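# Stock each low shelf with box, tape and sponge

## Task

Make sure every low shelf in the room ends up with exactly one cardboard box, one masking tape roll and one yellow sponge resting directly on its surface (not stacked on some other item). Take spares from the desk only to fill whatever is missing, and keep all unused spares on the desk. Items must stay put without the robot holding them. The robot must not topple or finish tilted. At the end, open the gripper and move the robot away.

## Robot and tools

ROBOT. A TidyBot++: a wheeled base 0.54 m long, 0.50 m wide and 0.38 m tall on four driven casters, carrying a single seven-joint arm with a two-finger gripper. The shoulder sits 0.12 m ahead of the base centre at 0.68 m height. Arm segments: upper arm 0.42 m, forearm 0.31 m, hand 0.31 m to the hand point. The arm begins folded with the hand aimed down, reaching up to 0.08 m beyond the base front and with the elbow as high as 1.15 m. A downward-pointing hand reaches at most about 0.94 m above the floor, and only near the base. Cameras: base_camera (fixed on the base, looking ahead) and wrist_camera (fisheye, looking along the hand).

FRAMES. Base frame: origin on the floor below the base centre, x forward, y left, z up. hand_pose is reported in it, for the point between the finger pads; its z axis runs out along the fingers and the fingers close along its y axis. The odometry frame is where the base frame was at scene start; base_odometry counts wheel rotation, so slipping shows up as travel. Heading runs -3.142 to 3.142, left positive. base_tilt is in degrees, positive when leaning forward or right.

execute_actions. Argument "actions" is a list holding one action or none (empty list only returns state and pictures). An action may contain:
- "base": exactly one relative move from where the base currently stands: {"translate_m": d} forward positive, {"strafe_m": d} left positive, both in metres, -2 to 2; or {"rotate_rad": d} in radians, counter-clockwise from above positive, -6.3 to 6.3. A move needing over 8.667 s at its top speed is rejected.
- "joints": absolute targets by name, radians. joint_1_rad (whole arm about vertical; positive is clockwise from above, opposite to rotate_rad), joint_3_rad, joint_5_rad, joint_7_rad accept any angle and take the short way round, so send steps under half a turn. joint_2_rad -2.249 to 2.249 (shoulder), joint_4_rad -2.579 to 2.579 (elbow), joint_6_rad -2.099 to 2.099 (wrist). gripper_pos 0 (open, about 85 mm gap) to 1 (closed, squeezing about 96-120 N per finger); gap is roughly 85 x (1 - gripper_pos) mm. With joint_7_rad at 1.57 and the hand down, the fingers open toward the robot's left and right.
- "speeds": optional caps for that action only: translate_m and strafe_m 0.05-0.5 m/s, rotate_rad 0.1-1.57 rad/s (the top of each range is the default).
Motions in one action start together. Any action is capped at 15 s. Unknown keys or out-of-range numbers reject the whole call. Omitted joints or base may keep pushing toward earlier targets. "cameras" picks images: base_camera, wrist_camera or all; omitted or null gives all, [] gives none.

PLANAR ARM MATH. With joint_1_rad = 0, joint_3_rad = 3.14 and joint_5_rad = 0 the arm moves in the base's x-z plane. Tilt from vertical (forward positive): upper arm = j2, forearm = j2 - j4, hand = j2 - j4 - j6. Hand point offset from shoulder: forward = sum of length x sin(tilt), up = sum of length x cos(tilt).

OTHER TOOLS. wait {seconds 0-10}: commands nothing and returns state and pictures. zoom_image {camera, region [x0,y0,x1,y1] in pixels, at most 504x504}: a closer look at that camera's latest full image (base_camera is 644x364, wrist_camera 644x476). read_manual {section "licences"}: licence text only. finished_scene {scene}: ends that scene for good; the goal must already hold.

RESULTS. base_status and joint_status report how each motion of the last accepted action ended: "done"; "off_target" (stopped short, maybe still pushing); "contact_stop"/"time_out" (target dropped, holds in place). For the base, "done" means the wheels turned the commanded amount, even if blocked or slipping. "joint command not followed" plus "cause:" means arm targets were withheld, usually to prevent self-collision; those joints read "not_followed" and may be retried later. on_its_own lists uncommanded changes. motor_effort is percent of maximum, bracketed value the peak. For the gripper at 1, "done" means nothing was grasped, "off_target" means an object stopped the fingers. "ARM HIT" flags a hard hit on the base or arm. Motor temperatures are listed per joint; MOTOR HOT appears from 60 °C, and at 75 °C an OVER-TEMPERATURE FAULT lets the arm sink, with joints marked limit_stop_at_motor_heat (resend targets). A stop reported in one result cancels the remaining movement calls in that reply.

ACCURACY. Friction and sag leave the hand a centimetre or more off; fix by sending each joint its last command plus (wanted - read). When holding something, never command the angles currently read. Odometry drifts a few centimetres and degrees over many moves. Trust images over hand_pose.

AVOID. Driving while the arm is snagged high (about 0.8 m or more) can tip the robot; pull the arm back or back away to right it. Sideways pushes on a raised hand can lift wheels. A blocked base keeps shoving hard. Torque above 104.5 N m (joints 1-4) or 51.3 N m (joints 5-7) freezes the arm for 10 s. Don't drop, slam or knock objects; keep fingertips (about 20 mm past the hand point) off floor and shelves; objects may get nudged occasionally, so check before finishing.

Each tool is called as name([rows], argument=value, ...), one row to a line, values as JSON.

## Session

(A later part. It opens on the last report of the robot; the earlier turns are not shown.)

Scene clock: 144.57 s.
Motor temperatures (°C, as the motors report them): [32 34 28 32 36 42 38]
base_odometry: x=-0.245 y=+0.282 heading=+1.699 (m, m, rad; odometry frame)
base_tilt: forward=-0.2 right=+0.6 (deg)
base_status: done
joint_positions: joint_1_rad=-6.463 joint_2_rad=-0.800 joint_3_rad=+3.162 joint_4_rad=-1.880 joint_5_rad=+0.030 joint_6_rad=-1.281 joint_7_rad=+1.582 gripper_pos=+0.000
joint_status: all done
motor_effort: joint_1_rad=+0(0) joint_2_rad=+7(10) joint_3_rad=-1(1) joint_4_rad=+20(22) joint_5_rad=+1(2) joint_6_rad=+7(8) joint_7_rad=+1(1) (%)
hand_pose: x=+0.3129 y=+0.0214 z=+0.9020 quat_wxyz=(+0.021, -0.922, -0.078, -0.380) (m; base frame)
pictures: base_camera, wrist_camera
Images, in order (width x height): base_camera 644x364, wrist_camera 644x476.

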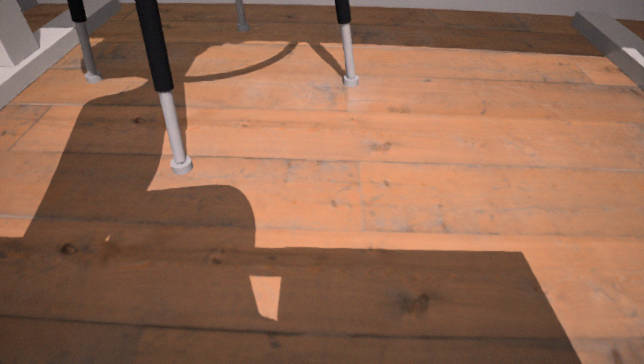

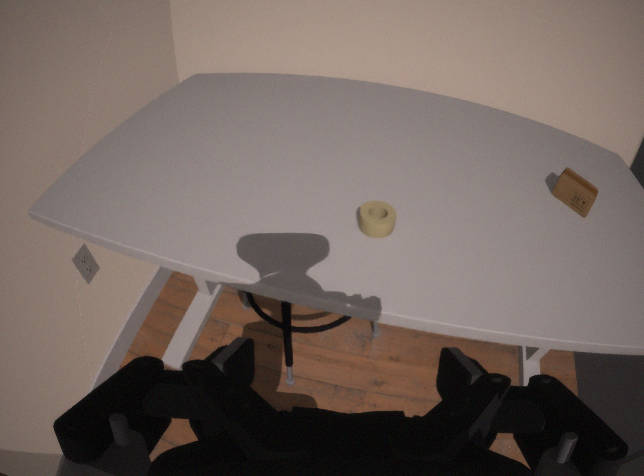

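execute_actions([
  {"joints":{"joint_1_rad":-6.32,"joint_2_rad":0.465,"joint_4_rad":-0.74,"joint_6_rad":-1.945}},
], cameras=["wrist_camera"])

Scene clock: 150.47 s.
Motor temperatures (°C, as the motors report them): [32 34 28 32 36 42 38]
base_odometry: x=-0.245 y=+0.282 heading=+1.699 (m, m, rad; odometry frame)
base_tilt: forward=-0.2 right=+0.6 (deg)
base_status: not commanded
joint_positions: joint_1_rad=-6.337 joint_2_rad=+0.464 joint_3_rad=+3.162 joint_4_rad=-0.768 joint_5_rad=+0.030 joint_6_rad=-1.910 joint_7_rad=+1.582 gripper_pos=+0.000
joint_status: all done
motor_effort: joint_1_rad=+0(1) joint_2_rad=-31(33) joint_3_rad=+0(0) joint_4_rad=+17(20) joint_5_rad=+1(1) joint_6_rad=+0(6) joint_7_rad=+0(1) (%)
hand_pose: x=+0.6038 y=+0.0111 z=+0.8515 quat_wxyz=(-0.019, -1.000, -0.018, +0.000) (m; base frame)
pictures: wrist_camera
Images, in order (width x height): wrist_camera 644x476.

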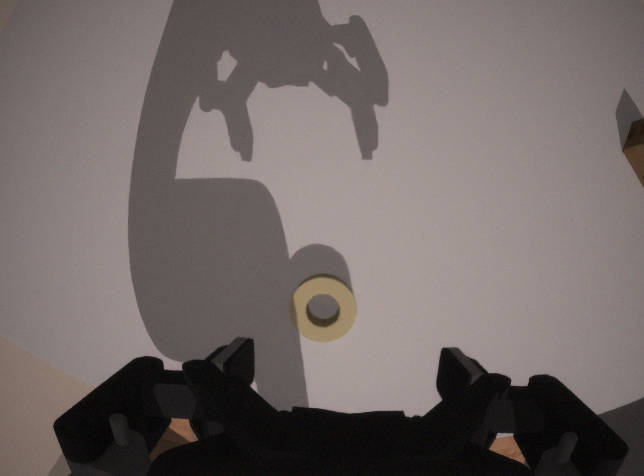

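execute_actions([
  {"joints":{"joint_1_rad":-6.385,"joint_2_rad":0.43,"joint_4_rad":-1.125,"joint_6_rad":-1.56}},
], cameras=["wrist_camera"])

Scene clock: 154.90 s.
Motor temperatures (°C, as the motors report them): [32 34 28 32 36 42 38]
base_odometry: x=-0.245 y=+0.282 heading=+1.699 (m, m, rad; odometry frame)
base_tilt: forward=-0.2 right=+0.6 (deg)
base_status: not commanded
joint_positions: joint_1_rad=-6.370 joint_2_rad=+0.444 joint_3_rad=+3.162 joint_4_rad=-1.101 joint_5_rad=+0.030 joint_6_rad=-1.593 joint_7_rad=+1.582 gripper_pos=+0.000
joint_status: all done
motor_effort: joint_1_rad=+0(0) joint_2_rad=-31(33) joint_3_rad=+0(1) joint_4_rad=+17(19) joint_5_rad=+1(1) joint_6_rad=+0(1) joint_7_rad=+0(1) (%)
hand_pose: x=+0.6146 y=+0.0264 z=+0.7586 quat_wxyz=(-0.019, -0.999, -0.039, -0.002) (m; base frame)
pictures: wrist_camera
Images, in order (width x height): wrist_camera 644x476.

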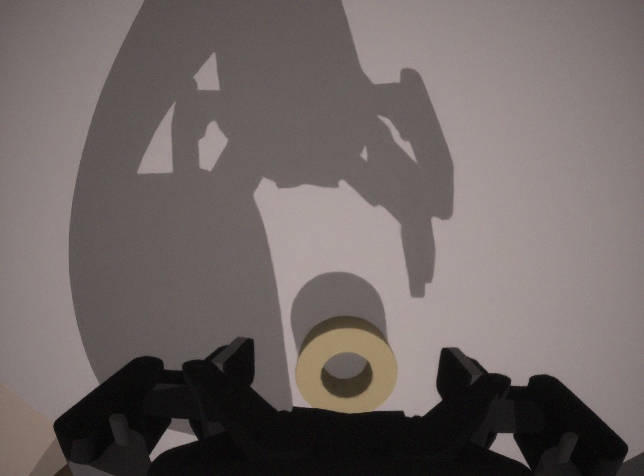

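execute_actions([
  {"joints":{"joint_4_rad":-1.155,"joint_6_rad":-1.53}},
], cameras=[])

execute_actions([
  {"joints":{"gripper_pos":1}},
], cameras=["wrist_camera"])

execute_actions([
  {"joints":{"joint_1_rad":-6.3,"joint_2_rad":-0.1,"joint_4_rad":-1.3,"joint_6_rad":-1.7}},
], cameras=["wrist_camera"])

Scene clock: 159.00 s.
Motor temperatures (°C, as the motors report them): [32 34 28 32 36 42 38]
base_odometry: x=-0.245 y=+0.282 heading=+1.699 (m, m, rad; odometry frame)
base_tilt: forward=-0.2 right=+0.6 (deg)
base_status: not commanded
joint_positions: joint_1_rad=-6.370 joint_2_rad=+0.440 joint_3_rad=+3.162 joint_4_rad=-1.132 joint_5_rad=+0.030 joint_6_rad=-1.563 joint_7_rad=+1.582 gripper_pos=+0.000
joint_status: all done
motor_effort: joint_1_rad=+0(0) joint_2_rad=-31(33) joint_3_rad=+0(0) joint_4_rad=+18(19) joint_5_rad=+1(1) joint_6_rad=+0(0) joint_7_rad=+1(1) (%)
hand_pose: x=+0.6141 y=+0.0263 z=+0.7508 quat_wxyz=(-0.019, -0.999, -0.040, -0.004) (m; base frame)
pictures: none
No camera images: the call's "cameras" was empty. Leave "cameras" out to get every camera's image.

Scene clock: 160.10 s.
Motor temperatures (°C, as the motors report them): [32 34 28 32 36 42 38]
base_odometry: x=-0.245 y=+0.282 heading=+1.699 (m, m, rad; odometry frame)
base_tilt: forward=-0.1 right=+0.6 (deg)
base_status: not commanded
joint_positions: joint_1_rad=-6.371 joint_2_rad=+0.432 joint_3_rad=+3.162 joint_4_rad=-1.134 joint_5_rad=+0.030 joint_6_rad=-1.563 joint_7_rad=+1.582 gripper_pos=+0.521
joint_status: gripper_pos off_target (ended at +0.521, target +1.000)
motor_effort: joint_1_rad=+0(1) joint_2_rad=-31(32) joint_3_rad=+0(0) joint_4_rad=+18(18) joint_5_rad=+1(2) joint_6_rad=+0(1) joint_7_rad=+0(1) (%)
hand_pose: x=+0.6130 y=+0.0266 z=+0.7545 quat_wxyz=(-0.019, -0.999, -0.040, -0.007) (m; base frame)
pictures: wrist_camera
Images, in order (width x height): wrist_camera 644x476.

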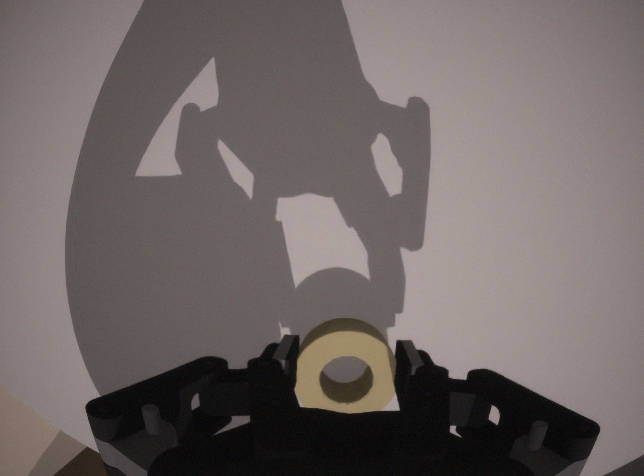

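Scene clock: 161.83 s.
Motor temperatures (°C, as the motors report them): [32 34 28 32 36 42 38]
base_odometry: x=-0.245 y=+0.282 heading=+1.699 (m, m, rad; odometry frame)
base_tilt: forward=-0.2 right=+0.6 (deg)
base_status: not commanded
joint_positions: joint_1_rad=-6.317 joint_2_rad=-0.102 joint_3_rad=+3.162 joint_4_rad=-1.273 joint_5_rad=+0.030 joint_6_rad=-1.668 joint_7_rad=+1.582 gripper_pos=+0.521
joint_status: all done
motor_effort: joint_1_rad=+0(0) joint_2_rad=-13(33) joint_3_rad=+0(1) joint_4_rad=+18(19) joint_5_rad=+1(2) joint_6_rad=+3(4) joint_7_rad=+0(0) (%)
hand_pose: x=+0.4589 y=-0.0040 z=+0.9257 quat_wxyz=(-0.013, -0.988, -0.008, -0.151) (m; base frame)
pictures: wrist_camera
Images, in order (width x height): wrist_camera 644x476.

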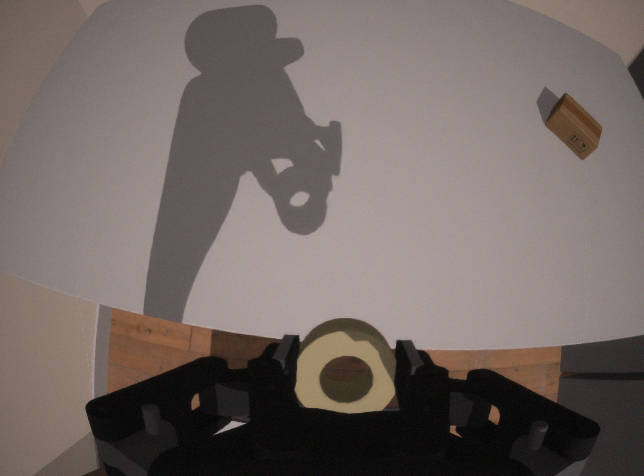

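execute_actions([
  {"base":{"translate_m":-1.91},"joints":{"joint_2_rad":-0.8,"joint_4_rad":-1.9,"joint_6_rad":-0.95,"joint_1_rad":-4.8}},
], cameras=["wrist_camera"])

execute_actions([
  {"base":{"rotate_rad":-0.16}},
], cameras=["wrist_camera"])

Scene clock: 169.30 s.
Motor temperatures (°C, as the motors report them): [32 34 28 32 36 42 38]
base_odometry: x=+0.004 y=-1.612 heading=+1.701 (m, m, rad; odometry frame)
base_tilt: forward=-0.2 right=+0.6 (deg)
base_status: done
joint_positions: joint_1_rad=-4.814 joint_2_rad=-0.789 joint_3_rad=+3.163 joint_4_rad=-1.874 joint_5_rad=+0.030 joint_6_rad=-0.986 joint_7_rad=+1.582 gripper_pos=+0.521
joint_status: all done
motor_effort: joint_1_rad=+0(0) joint_2_rad=+7(17) joint_3_rad=+0(3) joint_4_rad=+21(22) joint_5_rad=+0(2) joint_6_rad=+9(9) joint_7_rad=+1(1) (%)
hand_pose: x=+0.1300 y=-0.2527 z=+0.9761 quat_wxyz=(-0.353, -0.635, +0.580, -0.368) (m; base frame)
pictures: wrist_camera
Images, in order (width x height): wrist_camera 644x476.

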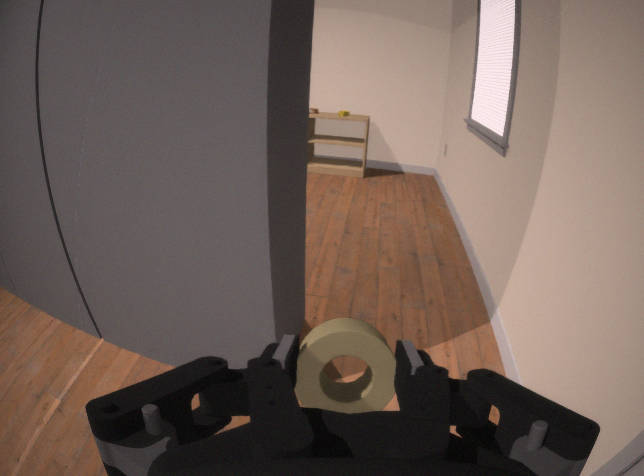

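Scene clock: 170.23 s.
Motor temperatures (°C, as the motors report them): [32 34 28 32 36 42 38]
base_odometry: x=+0.004 y=-1.613 heading=+1.541 (m, m, rad; odometry frame)
base_tilt: forward=-0.2 right=+0.6 (deg)
base_status: done
joint_positions: joint_1_rad=-4.812 joint_2_rad=-0.790 joint_3_rad=+3.163 joint_4_rad=-1.874 joint_5_rad=+0.030 joint_6_rad=-0.986 joint_7_rad=+1.582 gripper_pos=+0.521
joint_status: not commanded
motor_effort: joint_1_rad=+0(1) joint_2_rad=+6(8) joint_3_rad=-1(1) joint_4_rad=+21(21) joint_5_rad=+1(1) joint_6_rad=+8(9) joint_7_rad=+1(1) (%)
hand_pose: x=+0.1294 y=-0.2525 z=+0.9762 quat_wxyz=(-0.354, -0.634, +0.580, -0.368) (m; base frame)
pictures: wrist_camera
Images, in order (width x height): wrist_camera 644x476.

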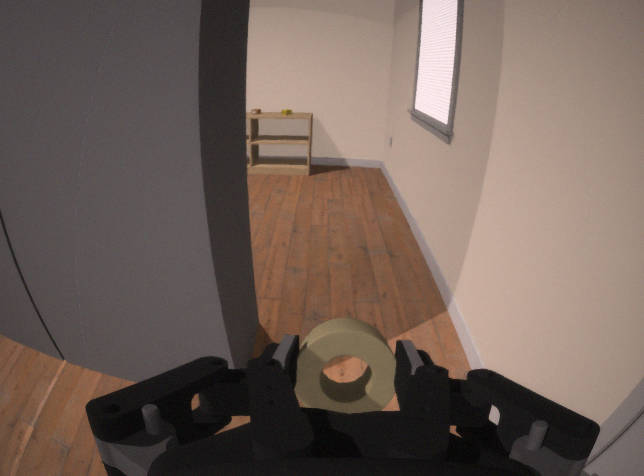

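execute_actions([
  {"base":{"strafe_m":-1.9}},
], cameras=["base_camera"])

execute_actions([
  {"base":{"translate_m":1.5},"joints":{"joint_1_rad":-6.3}},
])

Scene clock: 180.43 s.
Motor temperatures (°C, as the motors report them): [32 34 28 32 36 42 38]
base_odometry: x=+1.900 y=-1.674 heading=+1.543 (m, m, rad; odometry frame)
base_tilt: forward=-0.2 right=+0.6 (deg)
base_status: strafe_m time_out (by the wheels' count: -1.897 of -1.900)
joint_positions: joint_1_rad=-4.812 joint_2_rad=-0.796 joint_3_rad=+3.164 joint_4_rad=-1.877 joint_5_rad=+0.030 joint_6_rad=-0.983 joint_7_rad=+1.582 gripper_pos=+0.521
joint_status: not commanded
motor_effort: joint_1_rad=+0(1) joint_2_rad=+6(10) joint_3_rad=+0(3) joint_4_rad=+21(22) joint_5_rad=+2(0) joint_6_rad=+9(9) joint_7_rad=+1(0) (%)
hand_pose: x=+0.1291 y=-0.2513 z=+0.9768 quat_wxyz=(-0.355, -0.633, +0.580, -0.370) (m; base frame)
pictures: base_camera
Images, in order (width x height): base_camera 644x364.

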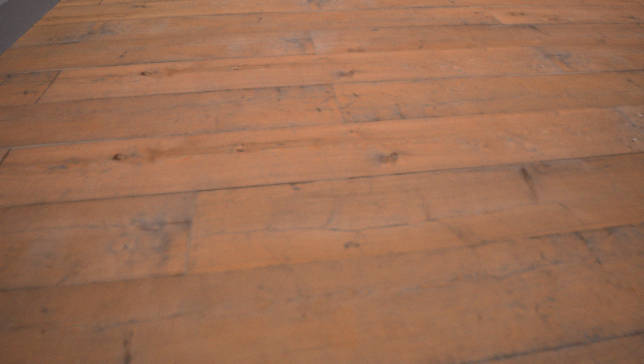

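not run: a stop came earlier in this reply.

Probably rubbed something. Look.

execute_actions([
  {"joints":{"joint_1_rad":-6.3}},
])

Scene clock: 184.07 s.
Motor temperatures (°C, as the motors report them): [32 34 28 32 36 42 38]
base_odometry: x=+1.900 y=-1.674 heading=+1.543 (m, m, rad; odometry frame)
base_tilt: forward=-0.2 right=+0.6 (deg)
base_status: not commanded
joint_positions: joint_1_rad=-6.286 joint_2_rad=-0.796 joint_3_rad=+3.164 joint_4_rad=-1.877 joint_5_rad=+0.030 joint_6_rad=-0.983 joint_7_rad=+1.582 gripper_pos=+0.521
joint_status: all done
motor_effort: joint_1_rad=+0(0) joint_2_rad=+7(7) joint_3_rad=-1(0) joint_4_rad=+21(21) joint_5_rad=+1(1) joint_6_rad=+9(8) joint_7_rad=+1(0) (%)
hand_pose: x=+0.3701 y=-0.0143 z=+0.9768 quat_wxyz=(-0.015, -0.858, +0.004, -0.513) (m; base frame)
pictures: base_camera, wrist_camera
Images, in order (width x height): base_camera 644x364, wrist_camera 644x476.

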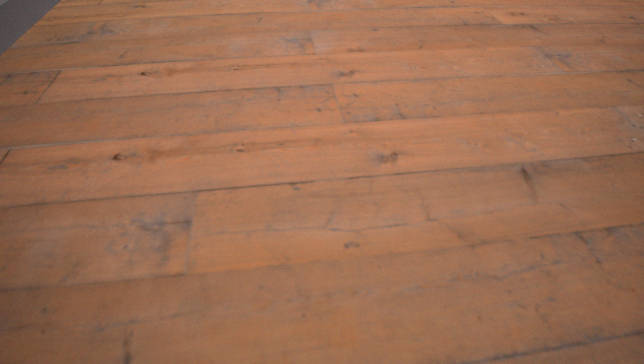

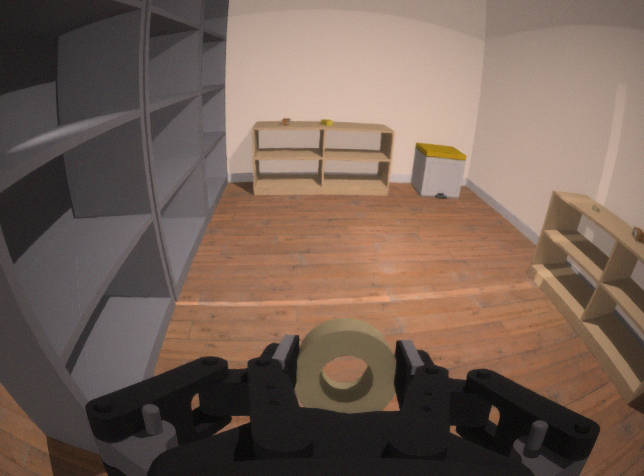

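execute_actions([
  {"base":{"rotate_rad":-0.08}},
], cameras=[])

execute_actions([
  {"base":{"translate_m":2.0}},
], cameras=["wrist_camera"])

execute_actions([
  {"base":{"translate_m":0.4},"joints":{"joint_2_rad":-0.1,"joint_4_rad":-1.3,"joint_6_rad":-1.5}},
])

Scene clock: 188.73 s.
Motor temperatures (°C, as the motors report them): [32 34 28 32 36 42 38]
base_odometry: x=+1.893 y=-1.673 heading=+1.498 (m, m, rad; odometry frame)
base_tilt: forward=-0.2 right=+0.6 (deg)
base_status: rotate_rad time_out (by the wheels' count: -0.045 of -0.080)
joint_positions: joint_1_rad=-6.287 joint_2_rad=-0.797 joint_3_rad=+3.163 joint_4_rad=-1.878 joint_5_rad=+0.030 joint_6_rad=-0.982 joint_7_rad=+1.582 gripper_pos=+0.521
joint_status: not commanded
motor_effort: joint_1_rad=+1(3) joint_2_rad=+7(9) joint_3_rad=-2(6) joint_4_rad=+21(22) joint_5_rad=+1(3) joint_6_rad=+9(9) joint_7_rad=+1(1) (%)
hand_pose: x=+0.3699 y=-0.0136 z=+0.9766 quat_wxyz=(-0.014, -0.858, +0.003, -0.513) (m; base frame)
pictures: none
No camera images: the call's "cameras" was empty. Leave "cameras" out to get every camera's image.

not run: a stop came earlier in this reply.

not run: a stop came earlier in this reply.

Rear is against the wall; drive away.

execute_actions([
  {"base":{"translate_m":2.0}},
])

Scene clock: 195.33 s.
Motor temperatures (°C, as the motors report them): [32 34 28 32 36 42 38]
base_odometry: x=+2.039 y=+0.322 heading=+1.498 (m, m, rad; odometry frame)
base_tilt: forward=-0.2 right=+0.6 (deg)
base_status: done
joint_positions: joint_1_rad=-6.287 joint_2_rad=-0.798 joint_3_rad=+3.163 joint_4_rad=-1.879 joint_5_rad=+0.030 joint_6_rad=-0.981 joint_7_rad=+1.582 gripper_pos=+0.521
joint_status: not commanded
motor_effort: joint_1_rad=+0(0) joint_2_rad=+7(10) joint_3_rad=-1(0) joint_4_rad=+21(22) joint_5_rad=+1(2) joint_6_rad=+9(9) joint_7_rad=+0(1) (%)
hand_pose: x=+0.3697 y=-0.0136 z=+0.9767 quat_wxyz=(-0.014, -0.858, +0.003, -0.514) (m; base frame)
pictures: base_camera, wrist_camera
Images, in order (width x height): base_camera 644x364, wrist_camera 644x476.

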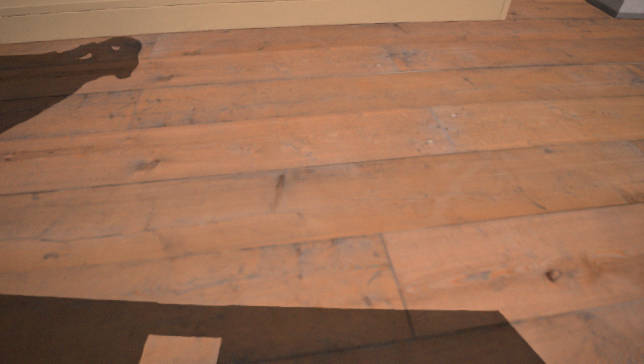

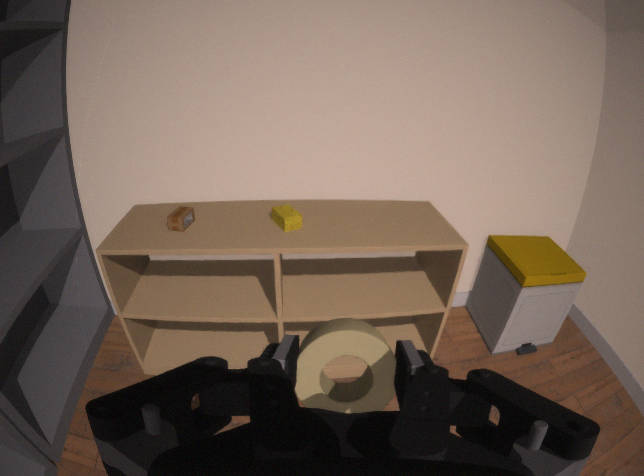

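execute_actions([
  {"base":{"translate_m":0.68},"joints":{"joint_1_rad":-6.1,"joint_2_rad":-0.1,"joint_4_rad":-1.3,"joint_6_rad":-1.5}},
], cameras=["base_camera"])

execute_actions([
  {"joints":{"joint_2_rad":0.255,"joint_4_rad":-1.68,"joint_6_rad":-1.19}},
], cameras=["wrist_camera"])

execute_actions([
  {"joints":{"joint_2_rad":0.285,"joint_4_rad":-1.735,"joint_6_rad":-1.11}},
], cameras=[])

execute_actions([
  {"joints":{"joint_2_rad":0.30,"joint_4_rad":-1.76,"joint_6_rad":-1.07}},
], cameras=["wrist_camera"])

Scene clock: 203.00 s.
Motor temperatures (°C, as the motors report them): [32 34 28 32 36 43 38]
base_odometry: x=+2.089 y=+1.000 heading=+1.498 (m, m, rad; odometry frame)
base_tilt: forward=-0.2 right=+0.6 (deg)
base_status: done
joint_positions: joint_1_rad=-6.117 joint_2_rad=-0.091 joint_3_rad=+3.163 joint_4_rad=-1.328 joint_5_rad=+0.030 joint_6_rad=-1.465 joint_7_rad=+1.582 gripper_pos=+0.521
joint_status: all done
motor_effort: joint_1_rad=+0(0) joint_2_rad=-14(19) joint_3_rad=+0(2) joint_4_rad=+19(21) joint_5_rad=+1(2) joint_6_rad=+4(10) joint_7_rad=+1(0) (%)
hand_pose: x=+0.5020 y=-0.0811 z=+0.9223 quat_wxyz=(-0.035, -0.972, +0.088, -0.215) (m; base frame)
pictures: base_camera
Images, in order (width x height): base_camera 644x364.

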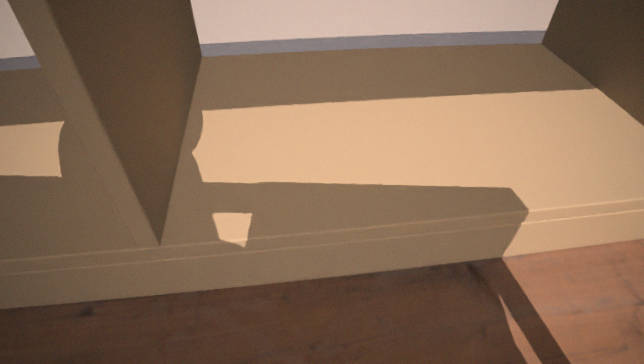

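Scene clock: 204.70 s.
Motor temperatures (°C, as the motors report them): [32 34 28 32 36 43 38]
base_odometry: x=+2.089 y=+1.000 heading=+1.498 (m, m, rad; odometry frame)
base_tilt: forward=-0.2 right=+0.6 (deg)
base_status: not commanded
joint_positions: joint_1_rad=-6.117 joint_2_rad=+0.260 joint_3_rad=+3.163 joint_4_rad=-1.663 joint_5_rad=+0.030 joint_6_rad=-1.224 joint_7_rad=+1.582 gripper_pos=+0.521
joint_status: all done
motor_effort: joint_1_rad=+0(0) joint_2_rad=-25(28) joint_3_rad=+0(0) joint_4_rad=+17(20) joint_5_rad=+1(1) joint_6_rad=+0(4) joint_7_rad=+1(1) (%)
hand_pose: x=+0.5126 y=-0.0819 z=+0.6690 quat_wxyz=(-0.016, -0.996, +0.082, +0.004) (m; base frame)
pictures: wrist_camera
Images, in order (width x height): wrist_camera 644x476.

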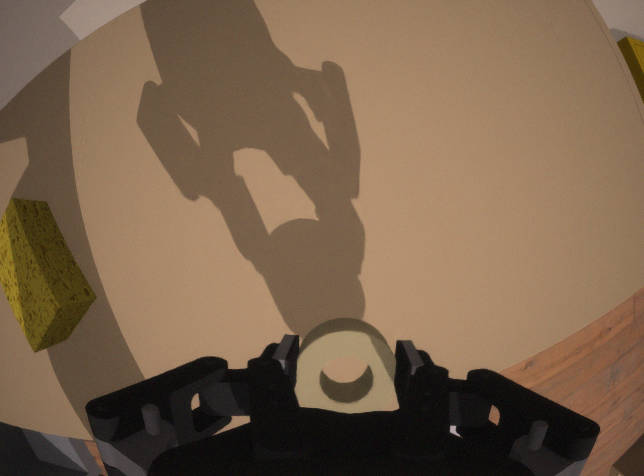

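Scene clock: 205.53 s.
Motor temperatures (°C, as the motors report them): [32 34 28 32 36 42 38]
base_odometry: x=+2.089 y=+1.000 heading=+1.498 (m, m, rad; odometry frame)
base_tilt: forward=-0.2 right=+0.6 (deg)
base_status: not commanded
joint_positions: joint_1_rad=-6.117 joint_2_rad=+0.280 joint_3_rad=+3.163 joint_4_rad=-1.714 joint_5_rad=+0.030 joint_6_rad=-1.141 joint_7_rad=+1.582 gripper_pos=+0.521
joint_status: all done
motor_effort: joint_1_rad=+0(0) joint_2_rad=-25(26) joint_3_rad=+0(0) joint_4_rad=+16(17) joint_5_rad=+1(1) joint_6_rad=+0(1) joint_7_rad=+1(0) (%)
hand_pose: x=+0.5157 y=-0.0823 z=+0.6459 quat_wxyz=(-0.017, -0.997, +0.081, -0.002) (m; base frame)
pictures: none
No camera images: the call's "cameras" was empty. Leave "cameras" out to get every camera's image.

Scene clock: 206.23 s.
Motor temperatures (°C, as the motors report them): [32 34 28 32 36 42 38]
base_odometry: x=+2.089 y=+1.000 heading=+1.498 (m, m, rad; odometry frame)
base_tilt: forward=-0.2 right=+0.6 (deg)
base_status: not commanded
joint_positions: joint_1_rad=-6.117 joint_2_rad=+0.280 joint_3_rad=+3.163 joint_4_rad=-1.727 joint_5_rad=+0.030 joint_6_rad=-1.108 joint_7_rad=+1.582 gripper_pos=+0.521
joint_status: all done
motor_effort: joint_1_rad=+0(1) joint_2_rad=-19(25) joint_3_rad=+0(0) joint_4_rad=+13(17) joint_5_rad=+0(0) joint_6_rad=+1(5) joint_7_rad=+1(0) (%)
hand_pose: x=+0.5203 y=-0.0832 z=+0.6423 quat_wxyz=(-0.018, -0.996, +0.081, -0.012) (m; base frame)
pictures: wrist_camera
Images, in order (width x height): wrist_camera 644x476.

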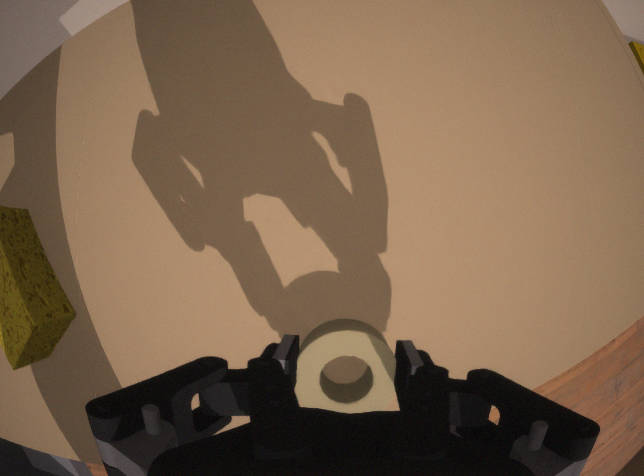

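execute_actions([
  {"joints":{"joint_2_rad":0.24,"joint_4_rad":-1.69,"joint_6_rad":-1.15}},
], cameras=[])

execute_actions([
  {"base":{"translate_m":0.08}},
], cameras=[])

execute_actions([
  {"joints":{"joint_2_rad":0.29,"joint_4_rad":-1.745,"joint_6_rad":-1.09}},
], cameras=[])

execute_actions([
  {"joints":{"joint_2_rad":0.275,"gripper_pos":0}},
], cameras=[])

execute_actions([
  {"joints":{"joint_2_rad":-0.1,"joint_4_rad":-1.5,"joint_6_rad":-1.6}},
], cameras=["wrist_camera"])

Scene clock: 211.93 s.
Motor temperatures (°C, as the motors report them): [32 34 28 32 36 42 38]
base_odometry: x=+2.089 y=+1.000 heading=+1.498 (m, m, rad; odometry frame)
base_tilt: forward=-0.2 right=+0.6 (deg)
base_status: not commanded
joint_positions: joint_1_rad=-6.117 joint_2_rad=+0.251 joint_3_rad=+3.163 joint_4_rad=-1.710 joint_5_rad=+0.030 joint_6_rad=-1.115 joint_7_rad=+1.582 gripper_pos=+0.521
joint_status: all done
motor_effort: joint_1_rad=+0(0) joint_2_rad=-24(26) joint_3_rad=-1(0) joint_4_rad=+17(18) joint_5_rad=+1(1) joint_6_rad=+1(1) joint_7_rad=+1(1) (%)
hand_pose: x=+0.5261 y=-0.0843 z=+0.6592 quat_wxyz=(-0.019, -0.996, +0.081, -0.031) (m; base frame)
pictures: none
No camera images: the call's "cameras" was empty. Leave "cameras" out to get every camera's image.

Scene clock: 213.03 s.
Motor temperatures (°C, as the motors report them): [32 34 28 32 36 42 38]
base_odometry: x=+2.095 y=+1.080 heading=+1.497 (m, m, rad; odometry frame)
base_tilt: forward=-0.2 right=+0.6 (deg)
base_status: done
joint_positions: joint_1_rad=-6.115 joint_2_rad=+0.247 joint_3_rad=+3.163 joint_4_rad=-1.710 joint_5_rad=+0.030 joint_6_rad=-1.119 joint_7_rad=+1.582 gripper_pos=+0.521
joint_status: not commanded
motor_effort: joint_1_rad=+0(2) joint_2_rad=-24(28) joint_3_rad=+0(2) joint_4_rad=+17(18) joint_5_rad=+1(2) joint_6_rad=+1(1) joint_7_rad=+1(0) (%)
hand_pose: x=+0.5251 y=-0.0850 z=+0.6609 quat_wxyz=(-0.019, -0.996, +0.083, -0.031) (m; base frame)
pictures: none
No camera images: the call's "cameras" was empty. Leave "cameras" out to get every camera's image.

Scene clock: 214.23 s.
Motor temperatures (°C, as the motors report them): [32 34 28 32 36 42 38]
base_odometry: x=+2.095 y=+1.080 heading=+1.497 (m, m, rad; odometry frame)
base_tilt: forward=-0.2 right=+0.6 (deg)
base_status: not commanded
joint_positions: joint_1_rad=-6.115 joint_2_rad=+0.278 joint_3_rad=+3.163 joint_4_rad=-1.729 joint_5_rad=+0.030 joint_6_rad=-1.119 joint_7_rad=+1.582 gripper_pos=+0.521
joint_status: all done
motor_effort: joint_1_rad=+0(1) joint_2_rad=-19(26) joint_3_rad=+0(1) joint_4_rad=+11(17) joint_5_rad=+0(0) joint_6_rad=-1(1) joint_7_rad=+0(0) (%)
hand_pose: x=+0.5161 y=-0.0833 z=+0.6423 quat_wxyz=(-0.017, -0.996, +0.082, -0.006) (m; base frame)
pictures: none
No camera images: the call's "cameras" was empty. Leave "cameras" out to get every camera's image.

Scene clock: 215.33 s.
Motor temperatures (°C, as the motors report them): [32 34 28 32 36 42 38]
base_odometry: x=+2.095 y=+1.080 heading=+1.497 (m, m, rad; odometry frame)
base_tilt: forward=-0.2 right=+0.6 (deg)
base_status: not commanded
joint_positions: joint_1_rad=-6.115 joint_2_rad=+0.275 joint_3_rad=+3.163 joint_4_rad=-1.731 joint_5_rad=+0.030 joint_6_rad=-1.119 joint_7_rad=+1.582 gripper_pos=+0.000
joint_status: all done
motor_effort: joint_1_rad=+0(0) joint_2_rad=-24(25) joint_3_rad=+0(0) joint_4_rad=+16(17) joint_5_rad=+1(1) joint_6_rad=+0(1) joint_7_rad=+0(1) (%)
hand_pose: x=+0.5153 y=-0.0832 z=+0.6430 quat_wxyz=(-0.017, -0.996, +0.082, -0.007) (m; base frame)
pictures: none
No camera images: the call's "cameras" was empty. Leave "cameras" out to get every camera's image.

Scene clock: 217.00 s.
Motor temperatures (°C, as the motors report them): [32 34 28 32 36 42 38]
base_odometry: x=+2.095 y=+1.080 heading=+1.497 (m, m, rad; odometry frame)
base_tilt: forward=-0.2 right=+0.6 (deg)
base_status: not commanded
joint_positions: joint_1_rad=-6.115 joint_2_rad=-0.104 joint_3_rad=+3.163 joint_4_rad=-1.523 joint_5_rad=+0.030 joint_6_rad=-1.571 joint_7_rad=+1.582 gripper_pos=+0.000
joint_status: all done
motor_effort: joint_1_rad=+0(0) joint_2_rad=-13(27) joint_3_rad=+0(0) joint_4_rad=+18(19) joint_5_rad=+1(1) joint_6_rad=+1(2) joint_7_rad=+1(1) (%)
hand_pose: x=+0.4262 y=-0.0674 z=+0.8402 quat_wxyz=(-0.021, -0.993, +0.090, -0.074) (m; base frame)
pictures: wrist_camera
Images, in order (width x height): wrist_camera 644x476.

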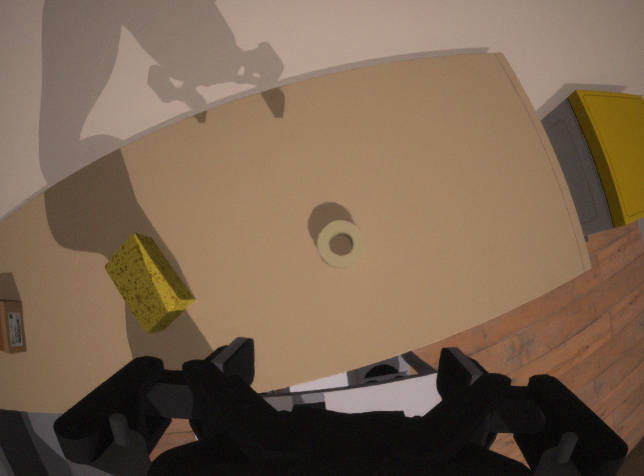

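Back off and verify the middle shelf.

execute_actions([
  {"base":{"translate_m":-0.6},"joints":{"joint_1_rad":-4.2,"joint_6_rad":-0.6}},
], cameras=["wrist_camera"])

zoom_image(camera="wrist_camera", region=[150, 100, 550, 340])

Scene clock: 221.93 s.
Motor temperatures (°C, as the motors report them): [32 34 28 32 36 42 38]
base_odometry: x=+2.052 y=+0.482 heading=+1.498 (m, m, rad; odometry frame)
base_tilt: forward=-0.2 right=+0.6 (deg)
base_status: done
joint_positions: joint_1_rad=-4.213 joint_2_rad=-0.096 joint_3_rad=+3.166 joint_4_rad=-1.522 joint_5_rad=+0.030 joint_6_rad=-0.634 joint_7_rad=+1.582 gripper_pos=+0.000
joint_status: all done
motor_effort: joint_1_rad=+0(2) joint_2_rad=-17(18) joint_3_rad=+0(2) joint_4_rad=+23(23) joint_5_rad=+1(2) joint_6_rad=+8(9) joint_7_rad=+0(0) (%)
hand_pose: x=-0.1582 y=-0.4703 z=+0.9997 quat_wxyz=(-0.454, -0.437, +0.737, -0.244) (m; base frame)
pictures: wrist_camera
Images, in order (width x height): wrist_camera 644x476.

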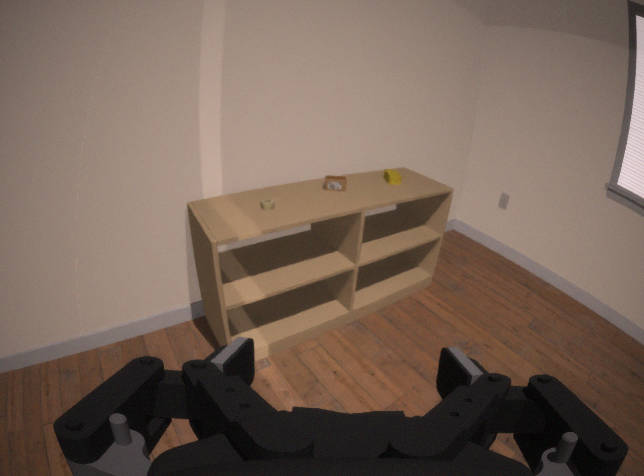

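Region (150, 100, 550, 340) of wrist_camera's 644x476 image, scaled by 1.260; it fills the top 302 rows of this view, and the rest is white.

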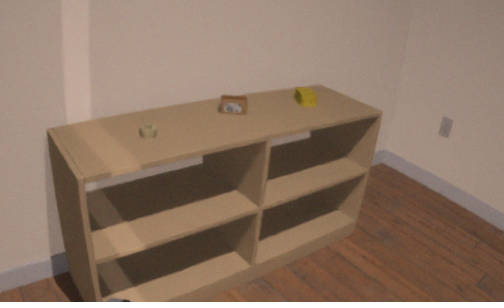

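finished_scene(scene=1)

The scene is finished: the task was done.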